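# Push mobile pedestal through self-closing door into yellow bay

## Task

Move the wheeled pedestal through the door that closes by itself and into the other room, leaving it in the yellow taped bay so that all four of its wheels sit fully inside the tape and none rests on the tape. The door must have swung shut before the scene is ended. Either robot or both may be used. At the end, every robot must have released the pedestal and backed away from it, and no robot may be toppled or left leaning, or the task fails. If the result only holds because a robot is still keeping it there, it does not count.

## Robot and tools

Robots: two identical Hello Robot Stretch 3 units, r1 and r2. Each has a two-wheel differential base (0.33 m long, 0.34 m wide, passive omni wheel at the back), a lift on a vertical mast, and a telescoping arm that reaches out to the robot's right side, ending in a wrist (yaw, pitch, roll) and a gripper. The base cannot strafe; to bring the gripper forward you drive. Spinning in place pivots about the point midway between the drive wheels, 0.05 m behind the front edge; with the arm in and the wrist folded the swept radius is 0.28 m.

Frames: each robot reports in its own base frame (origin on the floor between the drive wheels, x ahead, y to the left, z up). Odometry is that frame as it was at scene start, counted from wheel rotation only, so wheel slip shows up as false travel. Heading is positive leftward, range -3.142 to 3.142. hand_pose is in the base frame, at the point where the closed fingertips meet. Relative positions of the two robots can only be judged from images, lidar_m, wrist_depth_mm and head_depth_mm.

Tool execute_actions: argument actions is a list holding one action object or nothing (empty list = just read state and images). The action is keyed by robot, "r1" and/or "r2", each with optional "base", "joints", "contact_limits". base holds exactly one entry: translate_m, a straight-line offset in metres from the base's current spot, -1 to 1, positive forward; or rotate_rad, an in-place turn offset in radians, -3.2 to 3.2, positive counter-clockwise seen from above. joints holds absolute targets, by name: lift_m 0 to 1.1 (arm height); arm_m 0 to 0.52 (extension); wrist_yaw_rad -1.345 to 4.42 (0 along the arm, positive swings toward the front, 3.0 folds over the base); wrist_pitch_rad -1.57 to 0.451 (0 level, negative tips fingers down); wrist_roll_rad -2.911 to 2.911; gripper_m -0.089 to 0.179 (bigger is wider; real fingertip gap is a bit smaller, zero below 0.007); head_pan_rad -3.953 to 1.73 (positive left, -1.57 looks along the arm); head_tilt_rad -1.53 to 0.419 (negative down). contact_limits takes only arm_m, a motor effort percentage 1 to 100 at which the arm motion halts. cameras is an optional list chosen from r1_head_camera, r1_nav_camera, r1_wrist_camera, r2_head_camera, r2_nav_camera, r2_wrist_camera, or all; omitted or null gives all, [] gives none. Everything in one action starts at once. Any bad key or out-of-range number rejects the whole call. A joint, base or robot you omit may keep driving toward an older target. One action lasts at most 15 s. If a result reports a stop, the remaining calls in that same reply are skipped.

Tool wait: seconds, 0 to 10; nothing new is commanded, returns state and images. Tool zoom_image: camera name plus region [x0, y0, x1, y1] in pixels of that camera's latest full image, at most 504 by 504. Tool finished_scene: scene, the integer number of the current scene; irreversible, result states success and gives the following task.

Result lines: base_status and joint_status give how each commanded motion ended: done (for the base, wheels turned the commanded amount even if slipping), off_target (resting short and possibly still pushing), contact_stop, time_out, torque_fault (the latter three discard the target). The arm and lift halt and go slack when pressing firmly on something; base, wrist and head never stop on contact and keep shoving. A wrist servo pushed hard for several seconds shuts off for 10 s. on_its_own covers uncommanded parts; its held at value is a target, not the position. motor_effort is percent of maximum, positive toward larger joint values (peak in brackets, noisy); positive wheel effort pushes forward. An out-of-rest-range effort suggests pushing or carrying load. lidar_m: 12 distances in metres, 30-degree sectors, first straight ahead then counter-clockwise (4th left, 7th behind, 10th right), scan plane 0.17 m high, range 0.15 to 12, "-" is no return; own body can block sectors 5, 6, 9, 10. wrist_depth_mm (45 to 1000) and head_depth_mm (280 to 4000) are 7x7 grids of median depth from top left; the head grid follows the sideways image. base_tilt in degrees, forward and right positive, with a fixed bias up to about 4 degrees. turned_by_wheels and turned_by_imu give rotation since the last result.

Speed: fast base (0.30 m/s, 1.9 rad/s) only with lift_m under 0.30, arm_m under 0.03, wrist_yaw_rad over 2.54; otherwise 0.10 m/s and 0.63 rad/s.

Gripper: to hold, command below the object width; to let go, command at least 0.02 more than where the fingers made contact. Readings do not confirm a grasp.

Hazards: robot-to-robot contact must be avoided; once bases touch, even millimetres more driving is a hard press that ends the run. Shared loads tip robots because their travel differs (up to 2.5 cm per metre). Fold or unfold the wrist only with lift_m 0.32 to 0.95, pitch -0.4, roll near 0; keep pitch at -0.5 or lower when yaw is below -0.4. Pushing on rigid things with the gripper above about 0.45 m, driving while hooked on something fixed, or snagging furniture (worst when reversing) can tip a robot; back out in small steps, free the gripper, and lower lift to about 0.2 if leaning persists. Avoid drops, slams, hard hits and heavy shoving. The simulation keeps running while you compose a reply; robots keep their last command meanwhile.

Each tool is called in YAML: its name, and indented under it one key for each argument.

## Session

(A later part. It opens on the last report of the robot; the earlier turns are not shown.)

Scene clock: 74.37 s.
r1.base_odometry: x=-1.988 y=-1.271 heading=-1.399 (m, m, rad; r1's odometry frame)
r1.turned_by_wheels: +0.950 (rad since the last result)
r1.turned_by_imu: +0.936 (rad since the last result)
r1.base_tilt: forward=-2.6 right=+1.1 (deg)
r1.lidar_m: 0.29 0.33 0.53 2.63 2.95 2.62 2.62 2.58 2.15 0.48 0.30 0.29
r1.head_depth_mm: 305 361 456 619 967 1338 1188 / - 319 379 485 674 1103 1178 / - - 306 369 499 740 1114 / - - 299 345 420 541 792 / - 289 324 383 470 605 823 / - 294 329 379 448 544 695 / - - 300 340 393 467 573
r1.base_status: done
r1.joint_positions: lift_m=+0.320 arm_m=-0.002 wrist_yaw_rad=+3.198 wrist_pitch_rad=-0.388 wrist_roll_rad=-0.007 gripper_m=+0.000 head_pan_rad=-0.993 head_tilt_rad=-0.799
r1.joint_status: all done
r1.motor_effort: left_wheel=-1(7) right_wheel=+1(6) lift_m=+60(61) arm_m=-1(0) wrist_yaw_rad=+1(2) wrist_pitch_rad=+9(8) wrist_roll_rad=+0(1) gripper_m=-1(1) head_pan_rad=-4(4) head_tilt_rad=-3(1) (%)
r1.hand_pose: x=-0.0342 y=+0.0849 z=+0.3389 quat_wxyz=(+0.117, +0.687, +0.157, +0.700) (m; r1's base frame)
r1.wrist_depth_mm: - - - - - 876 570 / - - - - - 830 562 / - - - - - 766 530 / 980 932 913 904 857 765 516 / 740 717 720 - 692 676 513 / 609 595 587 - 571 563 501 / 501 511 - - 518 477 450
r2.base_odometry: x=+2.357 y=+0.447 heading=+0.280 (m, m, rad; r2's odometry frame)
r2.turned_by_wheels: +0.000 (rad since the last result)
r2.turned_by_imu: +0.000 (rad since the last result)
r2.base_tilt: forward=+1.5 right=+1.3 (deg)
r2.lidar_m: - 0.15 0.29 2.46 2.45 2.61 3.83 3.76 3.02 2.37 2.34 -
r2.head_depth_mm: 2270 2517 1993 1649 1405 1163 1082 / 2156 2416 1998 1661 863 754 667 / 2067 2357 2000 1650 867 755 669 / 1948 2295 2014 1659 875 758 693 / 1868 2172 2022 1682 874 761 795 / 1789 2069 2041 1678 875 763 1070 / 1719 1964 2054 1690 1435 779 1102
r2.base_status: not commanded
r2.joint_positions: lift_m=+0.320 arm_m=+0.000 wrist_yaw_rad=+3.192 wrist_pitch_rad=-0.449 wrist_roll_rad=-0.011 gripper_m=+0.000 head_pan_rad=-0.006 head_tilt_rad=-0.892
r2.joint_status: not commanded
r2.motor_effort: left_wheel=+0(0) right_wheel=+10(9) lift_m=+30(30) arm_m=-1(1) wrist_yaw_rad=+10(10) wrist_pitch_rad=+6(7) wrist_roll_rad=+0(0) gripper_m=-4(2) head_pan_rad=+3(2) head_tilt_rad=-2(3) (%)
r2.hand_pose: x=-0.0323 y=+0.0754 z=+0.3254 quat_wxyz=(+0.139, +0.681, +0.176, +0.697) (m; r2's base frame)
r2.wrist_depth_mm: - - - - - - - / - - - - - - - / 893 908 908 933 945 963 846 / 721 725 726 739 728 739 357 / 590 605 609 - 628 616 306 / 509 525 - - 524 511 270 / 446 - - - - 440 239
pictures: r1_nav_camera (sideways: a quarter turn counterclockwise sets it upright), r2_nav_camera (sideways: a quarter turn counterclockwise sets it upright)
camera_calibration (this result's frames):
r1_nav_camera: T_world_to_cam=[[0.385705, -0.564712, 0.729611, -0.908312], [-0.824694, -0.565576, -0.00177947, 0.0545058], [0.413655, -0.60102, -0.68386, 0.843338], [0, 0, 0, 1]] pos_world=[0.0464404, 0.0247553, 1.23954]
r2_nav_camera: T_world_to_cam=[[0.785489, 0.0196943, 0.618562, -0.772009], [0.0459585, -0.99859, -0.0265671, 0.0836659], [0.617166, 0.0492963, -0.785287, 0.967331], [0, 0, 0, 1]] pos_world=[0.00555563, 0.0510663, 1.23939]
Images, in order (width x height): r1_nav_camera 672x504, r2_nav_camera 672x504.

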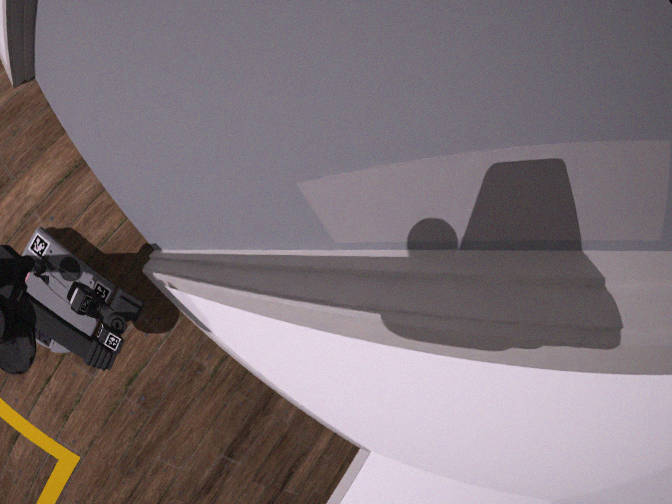

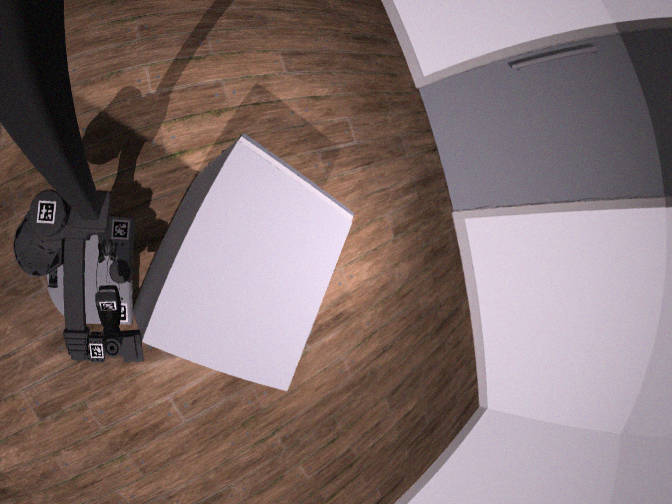

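execute_actions:
  actions:
    - {"r1":{"base":{"rotate_rad":0.25}},"r2":{"base":{"translate_m":0.15}}}
  cameras: []

execute_actions:
  actions:
    - {"r1":{"base":{"translate_m":0.45}},"r2":{"base":{"translate_m":0.15}}}
  cameras: ["r1_nav_camera","r2_nav_camera"]

Scene clock: 86.80 s.
r1.base_odometry: x=-1.988 y=-1.271 heading=-1.149 (m, m, rad; r1's odometry frame)
r1.turned_by_wheels: +0.250 (rad since the last result)
r1.turned_by_imu: +0.246 (rad since the last result)
r1.base_tilt: forward=-2.6 right=+1.0 (deg)
r1.lidar_m: 0.30 0.39 0.74 2.68 2.78 2.61 2.67 2.28 1.20 0.31 0.30 0.29
r1.head_depth_mm: - - 289 332 484 736 1143 / - - 299 335 396 569 1019 / - 295 330 379 439 533 721 / - 292 329 392 479 607 822 / - - 306 359 438 555 752 / - - 293 333 399 493 644 / - - - 311 366 444 563
r1.base_status: done
r1.joint_positions: lift_m=+0.320 arm_m=-0.002 wrist_yaw_rad=+3.198 wrist_pitch_rad=-0.388 wrist_roll_rad=-0.007 gripper_m=+0.000 head_pan_rad=-0.993 head_tilt_rad=-0.799
r1.joint_status: not commanded
r1.motor_effort: left_wheel=-2(5) right_wheel=+1(4) lift_m=+60(60) arm_m=-1(1) wrist_yaw_rad=+1(1) wrist_pitch_rad=+8(9) wrist_roll_rad=+0(0) gripper_m=-1(1) head_pan_rad=-6(4) head_tilt_rad=+0(1) (%)
r1.hand_pose: x=-0.0342 y=+0.0849 z=+0.3389 quat_wxyz=(+0.117, +0.687, +0.157, +0.700) (m; r1's base frame)
r1.wrist_depth_mm: - - - - - - - / - - - - - - 875 / - - - - - - 757 / 977 924 910 883 875 867 682 / 732 740 721 - 686 677 658 / 603 598 580 - 557 561 543 / 512 512 - - 507 466 470
r2.base_odometry: x=+2.501 y=+0.489 heading=+0.279 (m, m, rad; r2's odometry frame)
r2.turned_by_wheels: +0.000 (rad since the last result)
r2.turned_by_imu: -0.112 (rad since the last result)
r2.base_tilt: forward=+1.5 right=+1.3 (deg)
r2.lidar_m: - - 0.15 2.59 2.51 2.58 3.51 3.88 3.26 2.36 0.15 -
r2.head_depth_mm: 2437 2508 1986 1639 1408 1232 1085 / 2231 2463 2002 1655 1380 767 678 / 2094 2347 1999 1662 867 756 669 / 1955 2282 2019 1657 870 758 671 / 1853 2138 2027 1679 874 760 674 / 1745 1995 2054 1681 877 761 674 / 1642 1888 2038 1687 881 764 688
r2.base_status: done
r2.joint_positions: lift_m=+0.320 arm_m=+0.000 wrist_yaw_rad=+3.187 wrist_pitch_rad=-0.449 wrist_roll_rad=-0.011 gripper_m=+0.000 head_pan_rad=-0.006 head_tilt_rad=-0.892
r2.joint_status: not commanded
r2.on_its_own: wrist_yaw_rad is at rest, and its effort (+15) is outside its rest range (-12 to +12)
r2.motor_effort: left_wheel=+0(8) right_wheel=+8(19) lift_m=+30(30) arm_m=-2(2) wrist_yaw_rad=+15(18) wrist_pitch_rad=+7(6) wrist_roll_rad=+0(0) gripper_m=-3(2) head_pan_rad=+2(2) head_tilt_rad=-4(3) (%)
r2.hand_pose: x=-0.0312 y=+0.0753 z=+0.3254 quat_wxyz=(+0.141, +0.681, +0.174, +0.697) (m; r2's base frame)
r2.wrist_depth_mm: - - - - - 326 166 / - - - - - 300 159 / 913 906 886 906 919 278 153 / 730 722 725 732 745 260 147 / 597 607 599 - 597 241 141 / 511 528 - - 453 227 136 / 447 - - - - 214 131
pictures: none
No camera images: the call's "cameras" was empty. Leave "cameras" out to get every camera's image.

Scene clock: 92.33 s.
r1.base_odometry: x=-1.804 y=-1.682 heading=-1.149 (m, m, rad; r1's odometry frame)
r1.turned_by_wheels: +0.000 (rad since the last result)
r1.turned_by_imu: -0.507 (rad since the last result)
r1.base_tilt: forward=-2.7 right=+1.0 (deg)
r1.lidar_m: - - 0.15 0.20 2.60 3.01 2.84 2.91 2.36 0.29 0.15 -
r1.head_depth_mm: - - - 328 391 491 1134 / - - - - 350 532 754 / - - - - - 358 806 / - - - - - - 363 / - - - - - - - / - - - - - - - / - - - - - - -
r1.base_status: done
r1.joint_positions: lift_m=+0.320 arm_m=-0.002 wrist_yaw_rad=+3.197 wrist_pitch_rad=-0.386 wrist_roll_rad=-0.007 gripper_m=+0.000 head_pan_rad=-0.885 head_tilt_rad=-0.876
r1.joint_status: not commanded
r1.motor_effort: left_wheel=+10(41) right_wheel=+5(27) lift_m=+52(60) arm_m=+0(1) wrist_yaw_rad=+2(13) wrist_pitch_rad=+7(8) wrist_roll_rad=+0(0) gripper_m=+0(2) head_pan_rad=-80(100) head_tilt_rad=+28(38) (%)
r1.hand_pose: x=-0.0340 y=+0.0853 z=+0.3398 quat_wxyz=(+0.116, +0.687, +0.155, +0.700) (m; r1's base frame)
r1.wrist_depth_mm: - - - 615 323 161 106 / - - - 667 333 162 107 / - - - 728 339 164 108 / 967 932 920 817 345 165 109 / 739 722 715 - 354 167 110 / 608 593 606 - 276 169 110 / 508 520 - - 342 171 111
r2.base_odometry: x=+2.645 y=+0.530 heading=+0.280 (m, m, rad; r2's odometry frame)
r2.turned_by_wheels: +0.001 (rad since the last result)
r2.turned_by_imu: +0.004 (rad since the last result)
r2.base_tilt: forward=+1.6 right=+1.2 (deg)
r2.lidar_m: - - 0.15 0.20 2.59 2.66 3.63 4.00 3.16 2.28 0.15 -
r2.head_depth_mm: 2248 2490 1989 1641 1400 1224 1081 / 2091 2365 1987 1643 1409 1164 679 / 1951 2274 2018 1661 866 755 670 / 1818 2131 2018 1675 870 758 672 / 1711 1978 2041 1672 874 763 674 / 1631 1855 2015 1674 875 765 675 / 1530 1744 1939 1684 881 768 676
r2.base_status: done
r2.joint_positions: lift_m=+0.320 arm_m=+0.000 wrist_yaw_rad=+3.197 wrist_pitch_rad=-0.450 wrist_roll_rad=-0.011 gripper_m=+0.000 head_pan_rad=-0.006 head_tilt_rad=-0.892
r2.joint_status: not commanded
r2.on_its_own: left_wheel is at rest, and its effort (+34) is outside its rest range (-18 to +18)
r2.motor_effort: left_wheel=+34(64) right_wheel=-2(19) lift_m=+29(30) arm_m=-1(2) wrist_yaw_rad=+3(20) wrist_pitch_rad=+7(7) wrist_roll_rad=+0(0) gripper_m=-2(2) head_pan_rad=+2(2) head_tilt_rad=-4(4) (%)
r2.hand_pose: x=-0.0335 y=+0.0752 z=+0.3253 quat_wxyz=(+0.138, +0.680, +0.178, +0.697) (m; r2's base frame)
r2.wrist_depth_mm: - - - - - 193 116 / - - - - - 187 114 / 912 903 918 924 838 181 112 / 725 725 721 736 437 175 110 / 596 604 601 - 347 171 108 / 516 528 - - 284 167 106 / 451 - - - - 162 104
pictures: r1_nav_camera (sideways: a quarter turn counterclockwise sets it upright), r2_nav_camera (sideways: a quarter turn counterclockwise sets it upright)
camera_calibration (this result's frames):
r1_nav_camera: T_world_to_cam=[[0.47918, -0.561544, 0.674578, -0.837165], [-0.758544, -0.651612, -0.00360099, 0.0564734], [0.441585, -0.509972, -0.738195, 0.913834], [0, 0, 0, 1]] pos_world=[0.0404551, 0.0327234, 1.23952]
r2_nav_camera: T_world_to_cam=[[0.785489, 0.0196944, 0.618562, -0.772009], [0.0459587, -0.99859, -0.0265671, 0.0836659], [0.617166, 0.0492964, -0.785287, 0.967331], [0, 0, 0, 1]] pos_world=[0.00555562, 0.0510663, 1.23939]
Images, in order (width x height): r1_nav_camera 672x504, r2_nav_camera 672x504.

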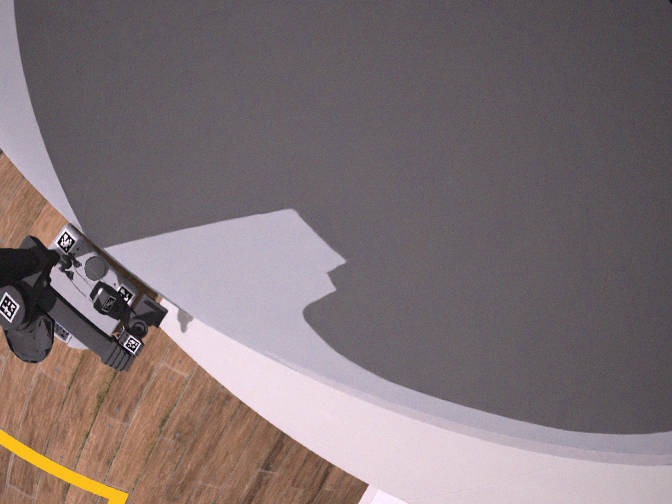

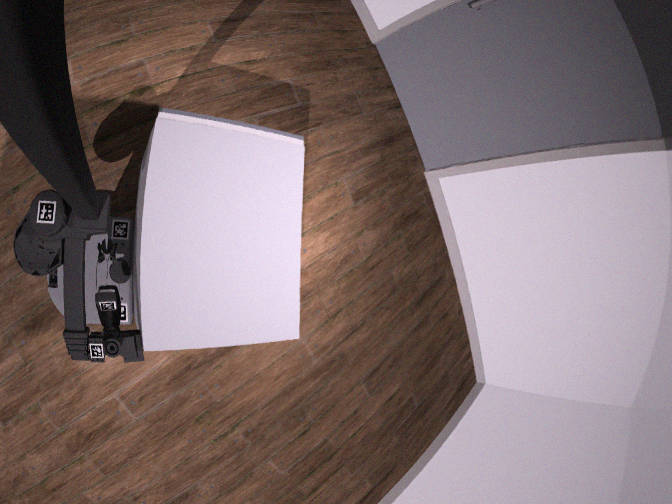

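execute_actions:
  actions:
    - {"r1":{"base":{"translate_m":-0.15}},"r2":{"base":{"translate_m":-0.3}}}
  cameras: []

execute_actions:
  actions:
    - {"r1":{"base":{"rotate_rad":0.12},"joints":{"head_pan_rad":-3.14,"head_tilt_rad":-0.3}},"r2":{"joints":{"head_pan_rad":0.4,"head_tilt_rad":-0.6}}}
  cameras: []

execute_actions:
  actions:
    - {"r1":{"base":{"translate_m":0.45}}}
  cameras: ["r2_nav_camera"]

Scene clock: 103.60 s.
r1.base_odometry: x=-1.865 y=-1.545 heading=-1.149 (m, m, rad; r1's odometry frame)
r1.turned_by_wheels: +0.000 (rad since the last result)
r1.turned_by_imu: -0.001 (rad since the last result)
r1.base_tilt: forward=-2.6 right=+1.0 (deg)
r1.lidar_m: 0.21 0.22 0.28 0.62 2.58 2.86 2.69 2.75 2.38 0.71 0.33 0.23
r1.head_depth_mm: 370 483 740 1576 1629 1367 1190 / - 303 407 642 1190 1361 1174 / - 297 338 396 518 949 1157 / - 306 349 415 501 643 893 / - 305 346 405 489 613 809 / - - 301 337 390 467 575 / - - - 294 327 376 443
r1.base_status: done
r1.joint_positions: lift_m=+0.320 arm_m=-0.002 wrist_yaw_rad=+3.198 wrist_pitch_rad=-0.386 wrist_roll_rad=-0.007 gripper_m=+0.000 head_pan_rad=-0.993 head_tilt_rad=-0.804
r1.joint_status: not commanded
r1.motor_effort: left_wheel=+1(7) right_wheel=-1(5) lift_m=+52(52) arm_m=+0(0) wrist_yaw_rad=+2(2) wrist_pitch_rad=+7(7) wrist_roll_rad=+0(1) gripper_m=-1(2) head_pan_rad=-5(79) head_tilt_rad=+0(27) (%)
r1.hand_pose: x=-0.0340 y=+0.0853 z=+0.3398 quat_wxyz=(+0.116, +0.687, +0.155, +0.700) (m; r1's base frame)
r1.wrist_depth_mm: - - - - 602 422 276 / - - - - 638 421 281 / - - - - 707 434 284 / 971 930 922 917 776 436 287 / 755 719 703 - 673 436 284 / 592 595 590 - 558 441 289 / 508 520 - - 504 451 291
r2.base_odometry: x=+2.357 y=+0.447 heading=+0.280 (m, m, rad; r2's odometry frame)
r2.turned_by_wheels: +0.000 (rad since the last result)
r2.turned_by_imu: -0.001 (rad since the last result)
r2.base_tilt: forward=+1.5 right=+1.3 (deg)
r2.lidar_m: 0.35 0.36 0.49 2.51 2.43 2.51 3.41 3.75 3.35 2.43 2.34 0.37
r2.head_depth_mm: 2571 2487 1986 1647 1401 1226 1086 / 2368 2506 1994 1652 1380 1210 1090 / 2237 2448 2021 1020 868 986 1094 / 2104 2373 2000 1021 871 981 1092 / 1945 2261 2029 1022 875 976 1100 / 1856 2137 2029 1031 877 970 1104 / 1750 2002 2048 1062 881 970 1104
r2.base_status: done
r2.joint_positions: lift_m=+0.320 arm_m=+0.000 wrist_yaw_rad=+3.198 wrist_pitch_rad=-0.450 wrist_roll_rad=-0.011 gripper_m=+0.000 head_pan_rad=-0.006 head_tilt_rad=-0.892
r2.joint_status: not commanded
r2.motor_effort: left_wheel=+0(25) right_wheel=+0(5) lift_m=+30(29) arm_m=-2(2) wrist_yaw_rad=+2(3) wrist_pitch_rad=+6(7) wrist_roll_rad=+0(1) gripper_m=-3(3) head_pan_rad=+2(2) head_tilt_rad=-3(4) (%)
r2.hand_pose: x=-0.0336 y=+0.0752 z=+0.3253 quat_wxyz=(+0.138, +0.680, +0.178, +0.697) (m; r2's base frame)
r2.wrist_depth_mm: - - - - - - - / - - - - - - - / 903 911 907 900 926 944 929 / 723 708 719 723 739 746 711 / 599 600 595 - 603 610 496 / 513 542 - - 515 517 496 / 443 - - - - 457 460
pictures: none
No camera images: the call's "cameras" was empty. Leave "cameras" out to get every camera's image.

Scene clock: 105.20 s.
r1.base_odometry: x=-1.865 y=-1.545 heading=-1.029 (m, m, rad; r1's odometry frame)
r1.turned_by_wheels: +0.120 (rad since the last result)
r1.turned_by_imu: +0.118 (rad since the last result)
r1.base_tilt: forward=-2.6 right=+1.0 (deg)
r1.lidar_m: 0.21 0.22 0.32 0.62 2.67 2.77 2.70 2.84 2.30 0.44 0.29 0.22
r1.head_depth_mm: 2369 2501 2600 2729 2830 2205 1684 / 2429 2522 2634 2770 2850 2195 1657 / 2474 2535 2687 2802 2889 2155 1649 / 2458 2561 2657 2858 2901 2130 1631 / 2469 2584 2704 2827 2884 2101 1623 / 2471 2589 2752 2833 2936 2101 1606 / 2490 2580 2766 2878 2925 2088 1590
r1.base_status: done
r1.joint_positions: lift_m=+0.320 arm_m=-0.002 wrist_yaw_rad=+3.198 wrist_pitch_rad=-0.386 wrist_roll_rad=-0.007 gripper_m=+0.000 head_pan_rad=-3.133 head_tilt_rad=-0.310
r1.joint_status: all done
r1.motor_effort: left_wheel=-1(5) right_wheel=+2(4) lift_m=+52(52) arm_m=+0(0) wrist_yaw_rad=+1(1) wrist_pitch_rad=+7(7) wrist_roll_rad=-1(0) gripper_m=-1(0) head_pan_rad=-6(57) head_tilt_rad=+2(22) (%)
r1.hand_pose: x=-0.0340 y=+0.0853 z=+0.3398 quat_wxyz=(+0.116, +0.687, +0.155, +0.700) (m; r1's base frame)
r1.wrist_depth_mm: - - - - - 542 323 / - - - - 984 534 323 / - - - - 977 524 322 / 972 947 909 905 801 522 321 / 738 731 708 - 689 521 317 / 603 590 584 - 576 509 315 / 516 515 - - 501 463 313
r2.base_odometry: x=+2.357 y=+0.447 heading=+0.280 (m, m, rad; r2's odometry frame)
r2.turned_by_wheels: +0.000 (rad since the last result)
r2.turned_by_imu: +0.000 (rad since the last result)
r2.base_tilt: forward=+1.5 right=+1.2 (deg)
r2.lidar_m: 0.35 0.36 0.49 2.51 2.43 2.50 3.42 3.75 3.36 2.44 2.34 0.37
r2.head_depth_mm: 1789 2014 2262 2295 1745 873 732 / 1776 1960 2236 2295 1753 874 734 / 1759 1932 2188 2294 1755 878 735 / 1729 1923 2167 2304 1088 882 765 / 1706 1885 2124 2276 1789 886 796 / 1698 1869 2094 2254 1781 1435 1125 / 1652 1830 2061 2237 1796 1450 1206
r2.base_status: not commanded
r2.joint_positions: lift_m=+0.320 arm_m=+0.000 wrist_yaw_rad=+3.198 wrist_pitch_rad=-0.450 wrist_roll_rad=-0.011 gripper_m=+0.000 head_pan_rad=+0.393 head_tilt_rad=-0.606
r2.joint_status: all done
r2.motor_effort: left_wheel=+0(0) right_wheel=-1(1) lift_m=+30(29) arm_m=-2(2) wrist_yaw_rad=+4(3) wrist_pitch_rad=+7(7) wrist_roll_rad=+0(1) gripper_m=-2(2) head_pan_rad=+2(21) head_tilt_rad=+4(27) (%)
r2.hand_pose: x=-0.0336 y=+0.0752 z=+0.3253 quat_wxyz=(+0.138, +0.680, +0.178, +0.697) (m; r2's base frame)
r2.wrist_depth_mm: - - - - - - - / - - - - - - - / 896 922 907 918 926 941 945 / 716 711 734 735 737 745 721 / 598 603 607 - 607 615 493 / 509 527 - - 518 525 498 / 448 - - - - 451 456
pictures: none
No camera images: the call's "cameras" was empty. Leave "cameras" out to get every camera's image.

Scene clock: 110.70 s.
r1.base_odometry: x=-1.633 y=-1.930 heading=-1.028 (m, m, rad; r1's odometry frame)
r1.turned_by_wheels: +0.001 (rad since the last result)
r1.turned_by_imu: +0.289 (rad since the last result)
r1.base_tilt: forward=-2.6 right=+1.1 (deg)
r1.lidar_m: - - 0.15 0.19 3.04 3.06 3.08 0.38 0.37 0.22 0.15 -
r1.head_depth_mm: 2702 2770 2915 3031 3093 2230 1676 / 2805 2842 3014 3120 3146 2187 1660 / 2839 3036 3164 3272 3150 2193 1648 / 2966 3093 3234 3393 3173 2143 1646 / 3119 3248 3360 3592 3112 2136 1629 / 3288 3371 3599 3670 3066 2129 1621 / 3176 3414 3508 3692 3057 2099 1610
r1.base_status: translate_m off_target (by the wheels' count: +0.4498 of +0.4500)
r1.joint_positions: lift_m=+0.320 arm_m=-0.002 wrist_yaw_rad=+3.188 wrist_pitch_rad=-0.385 wrist_roll_rad=-0.007 gripper_m=+0.000 head_pan_rad=-3.134 head_tilt_rad=-0.304
r1.joint_status: not commanded
r1.on_its_own: left_wheel is at rest, and its effort (+45) is outside its rest range (-18 to +18)
r1.motor_effort: left_wheel=+45(58) right_wheel=+5(29) lift_m=+50(52) arm_m=+0(0) wrist_yaw_rad=+10(21) wrist_pitch_rad=+7(7) wrist_roll_rad=+0(0) gripper_m=-1(2) head_pan_rad=-5(5) head_tilt_rad=+1(2) (%)
r1.hand_pose: x=-0.0319 y=+0.0855 z=+0.3401 quat_wxyz=(+0.119, +0.688, +0.152, +0.700) (m; r1's base frame)
r1.wrist_depth_mm: - - - - 326 145 93 / - - - - 325 146 94 / - - - - 332 146 94 / 970 953 907 808 336 147 94 / 742 718 704 - 335 148 94 / 612 597 585 - 251 149 94 / 510 513 - - 320 149 95
r2.base_odometry: x=+2.357 y=+0.447 heading=+0.280 (m, m, rad; r2's odometry frame)
r2.turned_by_wheels: +0.000 (rad since the last result)
r2.turned_by_imu: -0.001 (rad since the last result)
r2.base_tilt: forward=+1.6 right=+1.2 (deg)
r2.lidar_m: 0.35 0.36 0.49 2.52 2.44 2.51 3.42 3.75 3.35 2.44 2.35 0.36
r2.head_depth_mm: 1792 2008 2239 2270 1743 872 731 / 1775 1972 2228 2282 1748 877 735 / 1738 1930 2185 2307 1765 874 736 / 1677 1862 2087 2236 1090 883 765 / 1595 1762 1959 2150 1782 884 797 / 1522 1673 1849 2054 1770 1430 1124 / 1437 1575 1798 2200 1779 1439 1207
r2.base_status: not commanded
r2.joint_positions: lift_m=+0.320 arm_m=+0.000 wrist_yaw_rad=+3.198 wrist_pitch_rad=-0.450 wrist_roll_rad=-0.011 gripper_m=+0.000 head_pan_rad=+0.393 head_tilt_rad=-0.606
r2.joint_status: not commanded
r2.motor_effort: left_wheel=+0(1) right_wheel=-1(1) lift_m=+29(29) arm_m=-2(2) wrist_yaw_rad=+3(3) wrist_pitch_rad=+7(7) wrist_roll_rad=+0(1) gripper_m=-2(2) head_pan_rad=+3(2) head_tilt_rad=+3(4) (%)
r2.hand_pose: x=-0.0336 y=+0.0752 z=+0.3253 quat_wxyz=(+0.138, +0.680, +0.178, +0.697) (m; r2's base frame)
r2.wrist_depth_mm: - - - - - - - / - - - - - - - / 906 913 910 932 932 916 940 / 727 723 719 727 737 742 714 / 590 597 607 - 618 614 499 / 509 529 - - 518 526 494 / 450 - - - - 458 458
pictures: r2_nav_camera (sideways: a quarter turn counterclockwise sets it upright)
camera_calibration (this result's frames):
r2_nav_camera: T_world_to_cam=[[0.525587, 0.244326, 0.814901, -1.0263], [0.435228, -0.900256, -0.0107919, 0.0607609], [0.730982, 0.36034, -0.5795, 0.69898], [0, 0, 0, 1]] pos_world=[0.00202467, 0.0535825, 1.24205]
Images, in order (width x height): r2_nav_camera 672x504.

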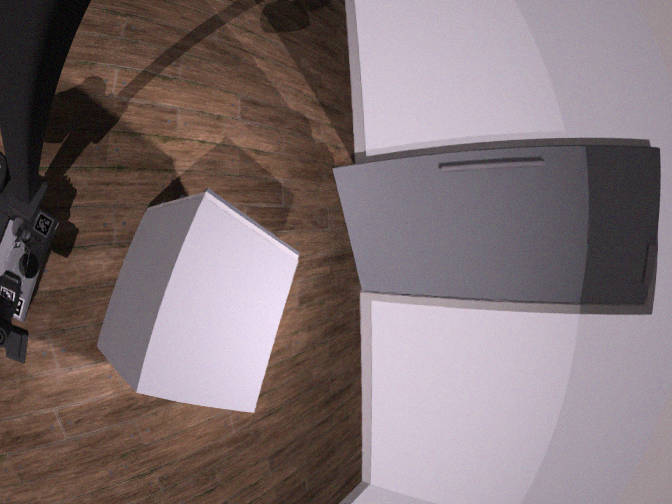

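execute_actions:
  actions:
    - {"r1":{"base":{"translate_m":0.4}},"r2":{"base":{"rotate_rad":-1.6},"joints":{"lift_m":0.28}}}
  cameras: []

execute_actions:
  actions:
    - {"r1":{"base":{"translate_m":0.3}},"r2":{"base":{"translate_m":0.5}}}
  cameras: []

execute_actions:
  actions:
    - {"r2":{"base":{"rotate_rad":1.6}}}
  cameras: ["r2_nav_camera"]

Scene clock: 123.20 s.
r1.base_odometry: x=-1.426 y=-2.272 heading=-1.026 (m, m, rad; r1's odometry frame)
r1.turned_by_wheels: +0.001 (rad since the last result)
r1.turned_by_imu: +0.560 (rad since the last result)
r1.base_tilt: forward=-2.6 right=+1.0 (deg)
r1.lidar_m: - - 0.15 0.19 3.31 3.34 0.64 0.92 2.47 0.22 0.15 -
r1.head_depth_mm: 3317 3678 3859 3894 3290 2223 1689 / 3214 3470 3690 - 3230 2211 1659 / 614 3153 3322 3590 3180 2169 1666 / 556 582 613 645 683 725 785 / 562 582 606 634 669 701 741 / 687 723 755 794 835 879 933 / 842 889 945 1002 1072 1155 1233
r1.base_status: translate_m off_target (by the wheels' count: +0.3998 of +0.4000)
r1.joint_positions: lift_m=+0.320 arm_m=-0.002 wrist_yaw_rad=+3.196 wrist_pitch_rad=-0.385 wrist_roll_rad=-0.007 gripper_m=+0.000 head_pan_rad=-3.134 head_tilt_rad=-0.304
r1.joint_status: not commanded
r1.on_its_own: left_wheel is at rest, and its effort (+48) is outside its rest range (-18 to +18)
r1.motor_effort: left_wheel=+48(50) right_wheel=+2(16) lift_m=+50(50) arm_m=+0(0) wrist_yaw_rad=+3(19) wrist_pitch_rad=+7(7) wrist_roll_rad=-1(1) gripper_m=-2(1) head_pan_rad=-3(4) head_tilt_rad=+2(1) (%)
r1.hand_pose: x=-0.0338 y=+0.0854 z=+0.3401 quat_wxyz=(+0.116, +0.687, +0.155, +0.700) (m; r1's base frame)
r1.wrist_depth_mm: - - - - 343 149 96 / - - - - 346 150 96 / - - - - 345 150 96 / 980 951 945 842 346 150 96 / 746 733 720 - 353 152 96 / 601 605 598 - 256 151 97 / 513 519 - - 327 153 97
r2.base_odometry: x=+2.357 y=+0.447 heading=-1.320 (m, m, rad; r2's odometry frame)
r2.turned_by_wheels: -1.600 (rad since the last result)
r2.turned_by_imu: -1.575 (rad since the last result)
r2.base_tilt: forward=+1.5 right=+1.2 (deg)
r2.lidar_m: 2.44 2.34 0.37 0.35 0.36 0.48 2.52 2.42 2.50 3.35 3.75 3.39
r2.head_depth_mm: 2062 2292 2632 2286 1749 1412 1186 / 2031 2245 2569 2291 1746 1428 1194 / 2016 2211 2502 2301 1752 1425 1192 / 1970 2189 2489 2319 1778 1430 1202 / 1946 2169 2439 2334 1769 1428 1204 / 1925 2116 2401 2348 1761 1431 1205 / 1884 2091 2340 2365 1799 1441 1207
r2.base_status: done
r2.joint_positions: lift_m=+0.280 arm_m=+0.000 wrist_yaw_rad=+3.198 wrist_pitch_rad=-0.450 wrist_roll_rad=-0.011 gripper_m=+0.000 head_pan_rad=+0.393 head_tilt_rad=-0.606
r2.joint_status: all done
r2.motor_effort: left_wheel=+1(14) right_wheel=-2(6) lift_m=+19(26) arm_m=-2(2) wrist_yaw_rad=+3(3) wrist_pitch_rad=+7(7) wrist_roll_rad=+0(1) gripper_m=-3(2) head_pan_rad=+2(3) head_tilt_rad=+3(4) (%)
r2.hand_pose: x=-0.0336 y=+0.0752 z=+0.2858 quat_wxyz=(+0.138, +0.680, +0.178, +0.697) (m; r2's base frame)
r2.wrist_depth_mm: - 383 372 362 351 341 - / - 426 413 393 387 377 - / 826 483 457 440 429 441 845 / 654 596 525 493 479 644 674 / 545 549 561 - 541 565 557 / 465 - - - 486 475 471 / 405 - - - - 413 415
pictures: none
No camera images: the call's "cameras" was empty. Leave "cameras" out to get every camera's image.

Scene clock: 127.37 s.
r1.base_odometry: x=-1.271 y=-2.529 heading=-1.026 (m, m, rad; r1's odometry frame)
r1.turned_by_wheels: +0.001 (rad since the last result)
r1.turned_by_imu: +0.446 (rad since the last result)
r1.base_tilt: forward=-2.5 right=+1.1 (deg)
r1.lidar_m: - - 0.15 0.19 3.42 0.86 1.00 2.66 3.16 0.22 0.15 -
r1.head_depth_mm: 844 842 815 816 851 893 938 / 1057 1057 1059 1053 1060 1059 1065 / 1423 1421 1419 1424 1423 1425 1431 / 2179 2168 2164 2194 2195 1981 1640 / 2384 2483 2620 2737 2875 2151 1626 / 2331 2454 2581 2719 2820 2126 1612 / 2298 2394 2516 2631 2702 2103 1611
r1.base_status: translate_m off_target (by the wheels' count: +0.2998 of +0.3000)
r1.joint_positions: lift_m=+0.320 arm_m=-0.002 wrist_yaw_rad=+3.197 wrist_pitch_rad=-0.385 wrist_roll_rad=-0.007 gripper_m=+0.000 head_pan_rad=-3.134 head_tilt_rad=-0.304
r1.joint_status: not commanded
r1.on_its_own: left_wheel is at rest, and its effort (+35) is outside its rest range (-18 to +18)
r1.motor_effort: left_wheel=+35(48) right_wheel=+0(13) lift_m=+49(49) arm_m=+0(0) wrist_yaw_rad=+2(14) wrist_pitch_rad=+7(7) wrist_roll_rad=-1(1) gripper_m=-2(1) head_pan_rad=-4(4) head_tilt_rad=+1(1) (%)
r1.hand_pose: x=-0.0339 y=+0.0854 z=+0.3401 quat_wxyz=(+0.116, +0.687, +0.155, +0.700) (m; r1's base frame)
r1.wrist_depth_mm: - - - - 337 150 97 / - - - - 339 151 97 / - - - - 342 150 97 / 966 956 892 900 346 151 97 / 736 732 722 - 349 153 98 / 603 598 591 - 257 153 98 / 505 511 - - 329 154 98
r2.base_odometry: x=+2.481 y=-0.037 heading=-1.320 (m, m, rad; r2's odometry frame)
r2.turned_by_wheels: +0.000 (rad since the last result)
r2.turned_by_imu: +0.000 (rad since the last result)
r2.base_tilt: forward=+1.5 right=+1.2 (deg)
r2.lidar_m: 2.00 1.92 1.98 2.42 0.49 0.51 2.98 2.85 2.93 3.65 3.49 2.79
r2.head_depth_mm: 1666 1866 2108 2296 1747 1412 1186 / 1656 1841 2069 2250 1761 1422 1192 / 1636 1814 2053 2207 1764 1428 1198 / 1602 1787 1995 2188 1769 1424 1197 / 1584 1756 1978 2173 1771 1430 1200 / 1569 1734 1934 2135 1783 1439 1211 / 1546 1712 1905 2115 1792 1445 1211
r2.base_status: done
r2.joint_positions: lift_m=+0.280 arm_m=+0.000 wrist_yaw_rad=+3.198 wrist_pitch_rad=-0.450 wrist_roll_rad=-0.011 gripper_m=+0.000 head_pan_rad=+0.393 head_tilt_rad=-0.605
r2.joint_status: not commanded
r2.motor_effort: left_wheel=+2(12) right_wheel=-2(5) lift_m=+19(19) arm_m=-2(2) wrist_yaw_rad=+2(4) wrist_pitch_rad=+7(7) wrist_roll_rad=-1(0) gripper_m=-2(3) head_pan_rad=+2(3) head_tilt_rad=+3(4) (%)
r2.hand_pose: x=-0.0337 y=+0.0752 z=+0.2858 quat_wxyz=(+0.138, +0.680, +0.178, +0.697) (m; r2's base frame)
r2.wrist_depth_mm: 413 445 695 - - - - / 453 463 707 - - - - / 507 509 744 831 835 846 850 / 585 572 653 662 667 680 679 / 542 552 565 - 558 557 556 / 465 - - - 488 478 478 / 408 - - - - 416 417
pictures: none
No camera images: the call's "cameras" was empty. Leave "cameras" out to get every camera's image.

Scene clock: 129.70 s.
r1.base_odometry: x=-1.271 y=-2.529 heading=-1.026 (m, m, rad; r1's odometry frame)
r1.turned_by_wheels: +0.000 (rad since the last result)
r1.turned_by_imu: +0.000 (rad since the last result)
r1.base_tilt: forward=-2.6 right=+1.0 (deg)
r1.lidar_m: - - 0.15 0.19 3.42 0.86 1.00 2.66 3.18 0.22 0.15 -
r1.head_depth_mm: 845 841 817 815 851 887 938 / 1056 1055 1057 1054 1061 1057 1056 / 1422 1422 1421 1426 1428 1431 1423 / 2174 2188 2201 2188 2178 1981 1642 / 2404 2492 2612 2743 2842 2127 1639 / 2357 2449 2573 2694 2798 2115 1609 / 2313 2414 2522 2638 2729 2094 1600
r1.base_status: not commanded
r1.joint_positions: lift_m=+0.320 arm_m=-0.002 wrist_yaw_rad=+3.197 wrist_pitch_rad=-0.385 wrist_roll_rad=-0.007 gripper_m=+0.000 head_pan_rad=-3.134 head_tilt_rad=-0.304
r1.joint_status: not commanded
r1.on_its_own: left_wheel is at rest, and its effort (+35) is outside its rest range (-18 to +18)
r1.motor_effort: left_wheel=+35(34) right_wheel=+1(0) lift_m=+49(50) arm_m=+0(0) wrist_yaw_rad=+2(3) wrist_pitch_rad=+7(7) wrist_roll_rad=-1(1) gripper_m=-1(1) head_pan_rad=-4(4) head_tilt_rad=+1(0) (%)
r1.hand_pose: x=-0.0339 y=+0.0854 z=+0.3401 quat_wxyz=(+0.116, +0.687, +0.155, +0.700) (m; r1's base frame)
r1.wrist_depth_mm: - - - - 337 150 97 / - - - - 342 149 97 / - - - - 345 151 97 / 975 931 925 897 349 152 97 / 745 735 721 - 346 152 98 / 611 599 588 - 258 152 98 / 513 521 - - 330 153 98
r2.base_odometry: x=+2.481 y=-0.037 heading=+0.280 (m, m, rad; r2's odometry frame)
r2.turned_by_wheels: +1.600 (rad since the last result)
r2.turned_by_imu: +1.572 (rad since the last result)
r2.base_tilt: forward=+1.6 right=+1.2 (deg)
r2.lidar_m: 2.41 0.49 0.51 2.95 2.86 2.95 3.64 3.48 2.75 1.99 1.92 1.99
r2.head_depth_mm: 2017 2261 2571 2292 1755 1415 1184 / 2013 2221 2514 2295 1764 1421 1193 / 1978 2183 2483 2330 1766 1427 1199 / 1937 2173 2453 2331 1702 1298 1193 / 1905 2112 2312 2176 1099 935 1019 / 1455 1376 1504 1800 1098 886 936 / 1198 - 3487 2352 1104 890 1082
r2.base_status: done
r2.joint_positions: lift_m=+0.280 arm_m=+0.000 wrist_yaw_rad=+3.198 wrist_pitch_rad=-0.450 wrist_roll_rad=-0.011 gripper_m=+0.000 head_pan_rad=+0.393 head_tilt_rad=-0.605
r2.joint_status: not commanded
r2.motor_effort: left_wheel=-2(11) right_wheel=+0(7) lift_m=+19(19) arm_m=-2(2) wrist_yaw_rad=+2(2) wrist_pitch_rad=+7(7) wrist_roll_rad=+0(0) gripper_m=-3(2) head_pan_rad=+2(2) head_tilt_rad=+3(4) (%)
r2.hand_pose: x=-0.0337 y=+0.0752 z=+0.2858 quat_wxyz=(+0.138, +0.680, +0.178, +0.697) (m; r2's base frame)
r2.wrist_depth_mm: - - - - - - 552 / - - - - - - 548 / 833 826 826 842 839 796 530 / 659 652 671 670 679 670 530 / 542 543 562 - 555 552 528 / 467 - - - 491 474 479 / 404 - - - - 416 417
pictures: r2_nav_camera (sideways: a quarter turn counterclockwise sets it upright)
camera_calibration (this result's frames):
r2_nav_camera: T_world_to_cam=[[0.524608, 0.244068, 0.815608, -1.02722], [0.435452, -0.900148, -0.0107216, 0.0606679], [0.731551, 0.360783, -0.578505, 0.697683], [0, 0, 0, 1]] pos_world=[0.00207963, 0.0536095, 1.24207]
Images, in order (width x height): r2_nav_camera 672x504.

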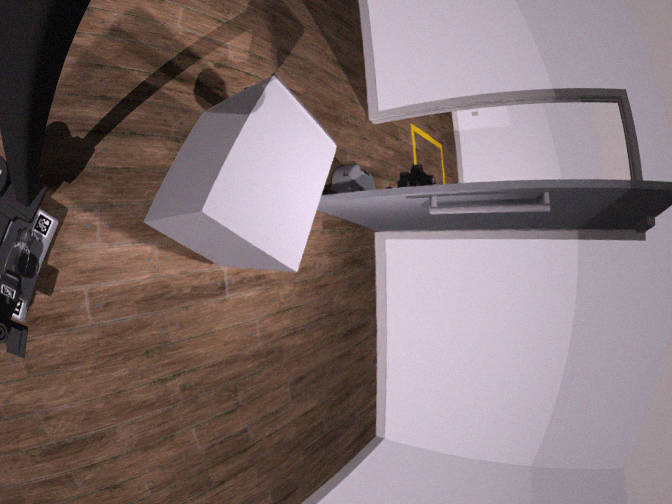

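Open the door further first, while r2 is away.

execute_actions:
  actions:
    - {"r1":{"base":{"translate_m":0.5}},"r2":{"base":{"translate_m":0.3}}}
  cameras: ["r2_nav_camera"]

Scene clock: 139.07 s.
r1.base_odometry: x=-1.011 y=-2.956 heading=-1.025 (m, m, rad; r1's odometry frame)
r1.turned_by_wheels: +0.000 (rad since the last result)
r1.turned_by_imu: +0.413 (rad since the last result)
r1.base_tilt: forward=-2.6 right=+1.0 (deg)
r1.lidar_m: - - 0.15 0.19 3.43 1.04 2.85 3.19 0.83 0.21 0.15 -
r1.head_depth_mm: 2486 2604 2726 2807 2882 2204 1682 / 2554 2671 2764 2900 2974 2197 1675 / 2607 2719 2811 2983 3029 2162 1650 / 2640 2746 2894 3020 3117 2164 1641 / 2721 2846 2932 3098 3051 2146 1637 / 2778 2913 3071 3180 3066 2122 1616 / 2847 2978 3119 3275 3003 2105 1613
r1.base_status: translate_m off_target (by the wheels' count: +0.4998 of +0.5000)
r1.joint_positions: lift_m=+0.320 arm_m=-0.002 wrist_yaw_rad=+3.185 wrist_pitch_rad=-0.384 wrist_roll_rad=-0.008 gripper_m=+0.000 head_pan_rad=-3.136 head_tilt_rad=-0.304
r1.joint_status: not commanded
r1.on_its_own: left_wheel is at rest, and its effort (+30) is outside its rest range (-18 to +18); wrist_yaw_rad is at rest, and its effort (+13) is outside its rest range (-12 to +12)
r1.motor_effort: left_wheel=+30(77) right_wheel=+13(38) lift_m=+47(50) arm_m=+0(0) wrist_yaw_rad=+13(31) wrist_pitch_rad=+7(8) wrist_roll_rad=+0(0) gripper_m=-2(1) head_pan_rad=-3(4) head_tilt_rad=+1(1) (%)
r1.hand_pose: x=-0.0311 y=+0.0856 z=+0.3402 quat_wxyz=(+0.120, +0.688, +0.151, +0.700) (m; r1's base frame)
r1.wrist_depth_mm: - - - - 317 143 92 / - - - - 322 145 93 / 870 - - - 325 145 93 / 858 937 940 916 327 146 93 / 741 723 709 - 329 146 94 / 604 601 596 - 247 146 94 / 509 518 - - 340 147 94
r2.base_odometry: x=+2.769 y=+0.046 heading=+0.280 (m, m, rad; r2's odometry frame)
r2.turned_by_wheels: +0.000 (rad since the last result)
r2.turned_by_imu: -0.001 (rad since the last result)
r2.base_tilt: forward=+1.6 right=+1.3 (deg)
r2.lidar_m: 2.14 0.48 0.35 0.34 3.01 3.09 3.88 3.74 2.53 1.84 1.76 1.83
r2.head_depth_mm: 1786 1995 2251 2288 1746 1422 1191 / 1776 1971 2234 2279 1756 1421 1196 / 1746 1949 2190 2326 1764 1426 1195 / 1728 1922 2154 2320 1764 1435 1201 / 1000 1104 1265 1594 1662 1436 1030 / 1243 1637 1784 1888 1746 885 787 / - - 3436 2351 1782 891 743
r2.base_status: done
r2.joint_positions: lift_m=+0.280 arm_m=+0.000 wrist_yaw_rad=+3.198 wrist_pitch_rad=-0.450 wrist_roll_rad=-0.011 gripper_m=+0.000 head_pan_rad=+0.393 head_tilt_rad=-0.605
r2.joint_status: not commanded
r2.motor_effort: left_wheel=-2(8) right_wheel=+0(5) lift_m=+19(19) arm_m=-2(2) wrist_yaw_rad=+2(2) wrist_pitch_rad=+7(7) wrist_roll_rad=+0(0) gripper_m=-2(2) head_pan_rad=+2(2) head_tilt_rad=+3(3) (%)
r2.hand_pose: x=-0.0337 y=+0.0751 z=+0.2858 quat_wxyz=(+0.138, +0.680, +0.178, +0.697) (m; r2's base frame)
r2.wrist_depth_mm: - - - - 647 328 315 / - - - - 603 356 345 / 812 815 820 854 549 395 381 / 657 662 667 663 508 436 422 / 549 550 552 - 536 502 476 / 468 - - - 489 478 476 / 404 - - - - 417 416
pictures: r2_nav_camera (sideways: a quarter turn counterclockwise sets it upright)
camera_calibration (this result's frames):
r2_nav_camera: T_world_to_cam=[[0.524535, 0.244039, 0.815664, -1.02729], [0.435455, -0.900147, -0.010716, 0.0606607], [0.731602, 0.360806, -0.578427, 0.69758], [0, 0, 0, 1]] pos_world=[0.00208485, 0.0536117, 1.24207]
Images, in order (width x height): r2_nav_camera 672x504.

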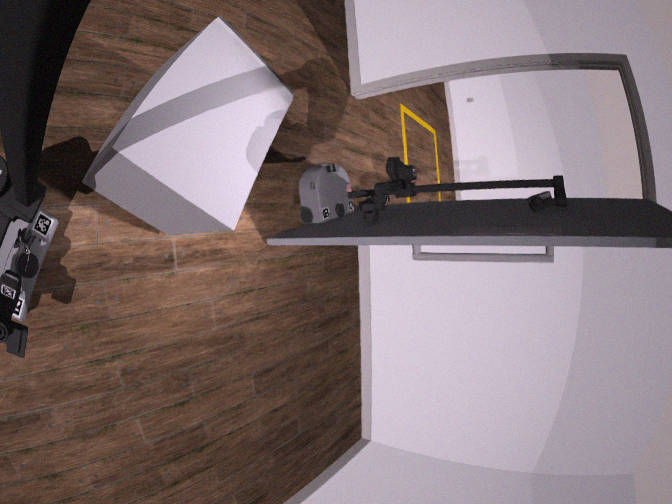

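execute_actions:
  actions:
    - {"r1":{"base":{"translate_m":-0.005}},"r2":{"base":{"translate_m":0.26}}}
  cameras: []

execute_actions:
  actions:
    - {"r2":{"base":{"rotate_rad":1.6},"joints":{"lift_m":0.32,"head_pan_rad":-0.5,"head_tilt_rad":-0.9}}}
  cameras: []

execute_actions:
  actions:
    - {"r2":{"base":{"translate_m":0.95}}}
  cameras: ["r2_nav_camera"]

Scene clock: 150.93 s.
r1.base_odometry: x=-1.014 y=-2.951 heading=-1.025 (m, m, rad; r1's odometry frame)
r1.turned_by_wheels: +0.000 (rad since the last result)
r1.turned_by_imu: +0.000 (rad since the last result)
r1.base_tilt: forward=-2.6 right=+1.1 (deg)
r1.lidar_m: - - 0.15 0.21 3.46 1.03 2.84 3.19 0.83 0.22 0.15 -
r1.head_depth_mm: 2477 2581 2681 2828 2855 2193 1671 / 2537 2631 2747 2901 3000 2185 1665 / 2593 2735 2818 2939 2976 2157 1657 / 2626 2754 2846 3066 3099 2168 1639 / 2704 2841 2935 3108 3157 2132 1634 / 2762 2865 3000 3176 3062 2128 1619 / 2834 2972 3100 3266 3008 2108 1604
r1.base_status: done
r1.joint_positions: lift_m=+0.320 arm_m=-0.002 wrist_yaw_rad=+3.194 wrist_pitch_rad=-0.384 wrist_roll_rad=-0.008 gripper_m=+0.000 head_pan_rad=-3.136 head_tilt_rad=-0.304
r1.joint_status: not commanded
r1.motor_effort: left_wheel=+0(25) right_wheel=+7(12) lift_m=+47(47) arm_m=+0(0) wrist_yaw_rad=+4(14) wrist_pitch_rad=+7(7) wrist_roll_rad=+0(0) gripper_m=-1(1) head_pan_rad=-4(3) head_tilt_rad=+2(1) (%)
r1.hand_pose: x=-0.0333 y=+0.0855 z=+0.3402 quat_wxyz=(+0.116, +0.687, +0.154, +0.700) (m; r1's base frame)
r1.wrist_depth_mm: - - - - 359 154 98 / 815 - - - 359 155 98 / 845 - - - 364 154 98 / 900 943 927 895 361 155 99 / 745 730 723 - 358 155 98 / 601 593 596 - 264 154 99 / 511 514 - - 333 155 99
r2.base_odometry: x=+3.019 y=+0.118 heading=+0.280 (m, m, rad; r2's odometry frame)
r2.turned_by_wheels: +0.000 (rad since the last result)
r2.turned_by_imu: -0.001 (rad since the last result)
r2.base_tilt: forward=+1.6 right=+1.2 (deg)
r2.lidar_m: 1.91 0.94 0.35 0.34 0.35 3.23 4.12 3.97 2.34 1.70 1.64 1.70
r2.head_depth_mm: 1588 1784 2003 2195 1749 1421 1188 / 1564 1747 1965 2187 1764 1417 1195 / 1552 1730 1951 2150 1768 1427 1195 / 1532 1702 1923 2145 1772 1434 1200 / 1513 1684 1870 2121 1769 1410 1205 / 1455 1592 1023 1408 1626 1442 1203 / 767 - 3074 1542 1622 1452 1205
r2.base_status: done
r2.joint_positions: lift_m=+0.280 arm_m=+0.000 wrist_yaw_rad=+3.198 wrist_pitch_rad=-0.450 wrist_roll_rad=-0.011 gripper_m=+0.000 head_pan_rad=+0.393 head_tilt_rad=-0.605
r2.joint_status: not commanded
r2.motor_effort: left_wheel=-2(9) right_wheel=+0(5) lift_m=+19(19) arm_m=-2(2) wrist_yaw_rad=+2(3) wrist_pitch_rad=+7(7) wrist_roll_rad=+0(0) gripper_m=-3(3) head_pan_rad=+2(2) head_tilt_rad=+3(3) (%)
r2.hand_pose: x=-0.0337 y=+0.0751 z=+0.2858 quat_wxyz=(+0.138, +0.680, +0.178, +0.697) (m; r2's base frame)
r2.wrist_depth_mm: - - - 353 343 329 323 / - - 977 380 378 362 365 / 809 833 793 424 416 403 803 / 655 661 642 480 467 441 685 / 545 549 557 - 526 538 571 / 468 - - - 488 470 476 / 410 - - - - 414 415
pictures: none
No camera images: the call's "cameras" was empty. Leave "cameras" out to get every camera's image.

Scene clock: 154.17 s.
r1.base_odometry: x=-1.014 y=-2.951 heading=-1.025 (m, m, rad; r1's odometry frame)
r1.turned_by_wheels: +0.000 (rad since the last result)
r1.turned_by_imu: +0.000 (rad since the last result)
r1.base_tilt: forward=-2.5 right=+1.0 (deg)
r1.lidar_m: - - 0.15 0.21 3.45 1.03 2.84 3.17 0.83 0.22 0.15 -
r1.head_depth_mm: 2485 2550 2698 2780 2900 2211 1680 / 2549 2624 2747 2878 2947 2200 1662 / 2578 2686 2792 2973 3017 2176 1652 / 2624 2713 2901 3006 3094 2168 1637 / 2715 2822 2943 3128 3119 2136 1634 / 2769 2913 3022 3169 3131 2139 1621 / 2845 2969 3059 3260 3048 2108 1604
r1.base_status: not commanded
r1.joint_positions: lift_m=+0.320 arm_m=-0.002 wrist_yaw_rad=+3.194 wrist_pitch_rad=-0.384 wrist_roll_rad=-0.008 gripper_m=+0.000 head_pan_rad=-3.136 head_tilt_rad=-0.304
r1.joint_status: not commanded
r1.motor_effort: left_wheel=-1(0) right_wheel=+6(6) lift_m=+47(47) arm_m=+0(0) wrist_yaw_rad=+4(5) wrist_pitch_rad=+7(7) wrist_roll_rad=+0(0) gripper_m=-1(2) head_pan_rad=-3(3) head_tilt_rad=+0(1) (%)
r1.hand_pose: x=-0.0333 y=+0.0855 z=+0.3402 quat_wxyz=(+0.116, +0.687, +0.154, +0.700) (m; r1's base frame)
r1.wrist_depth_mm: - - - - 358 154 98 / 855 - - - 359 154 98 / 849 - - - 362 155 98 / 876 930 921 898 360 156 99 / 757 731 734 - 363 155 98 / 600 602 599 - 262 155 99 / 502 516 - - 335 156 99
r2.base_odometry: x=+3.019 y=+0.118 heading=+1.880 (m, m, rad; r2's odometry frame)
r2.turned_by_wheels: +1.600 (rad since the last result)
r2.turned_by_imu: +1.580 (rad since the last result)
r2.base_tilt: forward=+1.6 right=+1.3 (deg)
r2.lidar_m: 0.34 0.35 3.25 4.11 4.00 2.30 1.69 1.64 1.70 1.90 0.94 0.35
r2.head_depth_mm: 3261 1529 1389 1562 1411 1223 1087 / 3444 2325 1750 1626 1416 1228 1109 / 3467 2539 2017 1681 1413 1230 1093 / 1987 2326 2032 1668 872 1031 1094 / 2074 2370 2036 1030 876 863 1097 / 2223 2481 2047 1031 879 796 1067 / 2442 2611 2057 1034 884 768 1067
r2.base_status: done
r2.joint_positions: lift_m=+0.320 arm_m=+0.000 wrist_yaw_rad=+3.198 wrist_pitch_rad=-0.450 wrist_roll_rad=-0.011 gripper_m=+0.000 head_pan_rad=-0.493 head_tilt_rad=-0.889
r2.joint_status: all done
r2.motor_effort: left_wheel=-2(10) right_wheel=+0(5) lift_m=+32(32) arm_m=-2(2) wrist_yaw_rad=+2(2) wrist_pitch_rad=+7(7) wrist_roll_rad=+0(0) gripper_m=-3(3) head_pan_rad=-2(28) head_tilt_rad=-5(27) (%)
r2.hand_pose: x=-0.0337 y=+0.0751 z=+0.3252 quat_wxyz=(+0.138, +0.680, +0.178, +0.697) (m; r2's base frame)
r2.wrist_depth_mm: - - - - - - - / - - - - - - - / 920 920 932 924 937 928 929 / 717 725 728 725 734 768 742 / 594 598 601 - 611 604 613 / 517 523 - - 518 522 527 / 447 - - - - 456 452
pictures: none
No camera images: the call's "cameras" was empty. Leave "cameras" out to get every camera's image.

Scene clock: 164.67 s.
r1.base_odometry: x=-1.014 y=-2.951 heading=-1.025 (m, m, rad; r1's odometry frame)
r1.turned_by_wheels: +0.000 (rad since the last result)
r1.turned_by_imu: +0.001 (rad since the last result)
r1.base_tilt: forward=-2.6 right=+1.0 (deg)
r1.lidar_m: - - 0.15 0.21 3.44 1.03 0.99 0.82 0.90 0.22 0.15 -
r1.head_depth_mm: 2473 2598 2668 2803 2908 2207 1669 / 2523 2648 2728 2900 2982 2209 1668 / 2593 2683 2820 2919 3013 2177 1666 / 2648 2765 2878 3010 3100 2178 1652 / 2697 2774 2940 3064 3099 2131 1628 / 2725 2907 3016 3113 3081 2124 1158 / 2844 2956 3134 3243 3027 1359 1063
r1.base_status: not commanded
r1.joint_positions: lift_m=+0.320 arm_m=-0.002 wrist_yaw_rad=+3.194 wrist_pitch_rad=-0.384 wrist_roll_rad=-0.008 gripper_m=+0.000 head_pan_rad=-3.136 head_tilt_rad=-0.304
r1.joint_status: not commanded
r1.motor_effort: left_wheel=+0(1) right_wheel=+7(7) lift_m=+47(47) arm_m=+0(0) wrist_yaw_rad=+4(4) wrist_pitch_rad=+7(6) wrist_roll_rad=+0(0) gripper_m=-2(2) head_pan_rad=-3(4) head_tilt_rad=+1(1) (%)
r1.hand_pose: x=-0.0333 y=+0.0855 z=+0.3402 quat_wxyz=(+0.116, +0.687, +0.154, +0.700) (m; r1's base frame)
r1.wrist_depth_mm: - - - - 357 154 98 / 832 - - - 356 154 98 / 821 - - - 362 154 98 / 888 939 920 919 365 155 98 / 755 730 718 - 363 155 99 / 613 589 581 - 265 155 98 / 511 517 - - 336 155 99
r2.base_odometry: x=+2.730 y=+1.023 heading=+1.879 (m, m, rad; r2's odometry frame)
r2.turned_by_wheels: +0.000 (rad since the last result)
r2.turned_by_imu: -0.022 (rad since the last result)
r2.base_tilt: forward=+1.6 right=+1.3 (deg)
r2.lidar_m: - - 0.15 0.20 4.48 3.52 2.55 2.45 0.82 0.21 0.15 -
r2.head_depth_mm: 1255 2412 1985 1639 1404 1224 1083 / 1243 1432 1711 1651 1404 1228 692 / 1316 1532 1835 1643 1415 757 669 / 1411 1642 1899 1665 870 759 671 / 1497 1788 1993 1679 874 761 674 / 1621 1959 2030 1701 876 765 676 / 1738 2140 2039 1692 881 768 688
r2.base_status: done
r2.joint_positions: lift_m=+0.320 arm_m=+0.000 wrist_yaw_rad=+3.131 wrist_pitch_rad=-0.451 wrist_roll_rad=-0.011 gripper_m=+0.000 head_pan_rad=-0.494 head_tilt_rad=-0.892
r2.joint_status: not commanded
r2.on_its_own: wrist_yaw_rad is held at +3.147, not at your +3.200, by its stall guard, which is not easing now; wrist_yaw_rad is at rest, and its effort (+20) is outside its rest range (-12 to +12)
r2.motor_effort: left_wheel=-1(64) right_wheel=+14(18) lift_m=+28(32) arm_m=-1(2) wrist_yaw_rad=+20(43) wrist_pitch_rad=+7(8) wrist_roll_rad=+0(0) gripper_m=-3(3) head_pan_rad=-3(3) head_tilt_rad=-4(5) (%)
r2.hand_pose: x=-0.0189 y=+0.0754 z=+0.3252 quat_wxyz=(+0.161, +0.686, +0.156, +0.692) (m; r2's base frame)
r2.wrist_depth_mm: - - - - - 149 95 / - - - - - 147 94 / 890 890 896 931 878 145 93 / 720 720 721 737 677 142 92 / 594 604 605 - 263 141 91 / 512 534 - - 225 138 90 / 449 - - - 220 136 89
pictures: r2_nav_camera (sideways: a quarter turn counterclockwise sets it upright)
camera_calibration (this result's frames):
r2_nav_camera: T_world_to_cam=[[0.702954, -0.350637, 0.618797, -0.771812], [-0.427386, -0.903679, -0.0265514, 0.086533], [0.568504, -0.245801, -0.785102, 0.967388], [0, 0, 0, 1]] pos_world=[0.0295679, 0.0453573, 1.23939]
Images, in order (width x height): r2_nav_camera 672x504.

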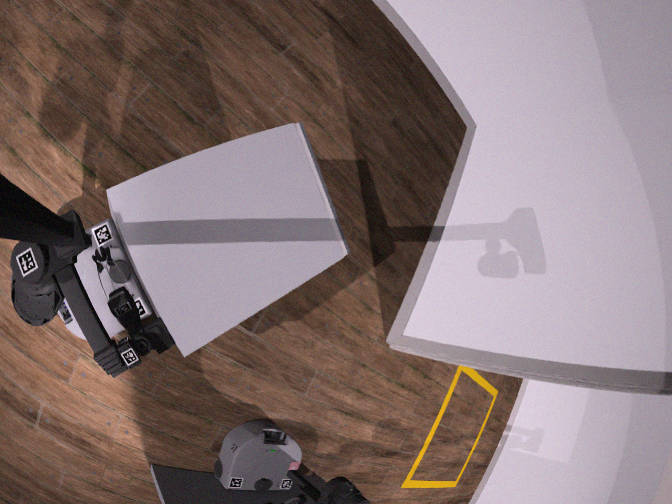

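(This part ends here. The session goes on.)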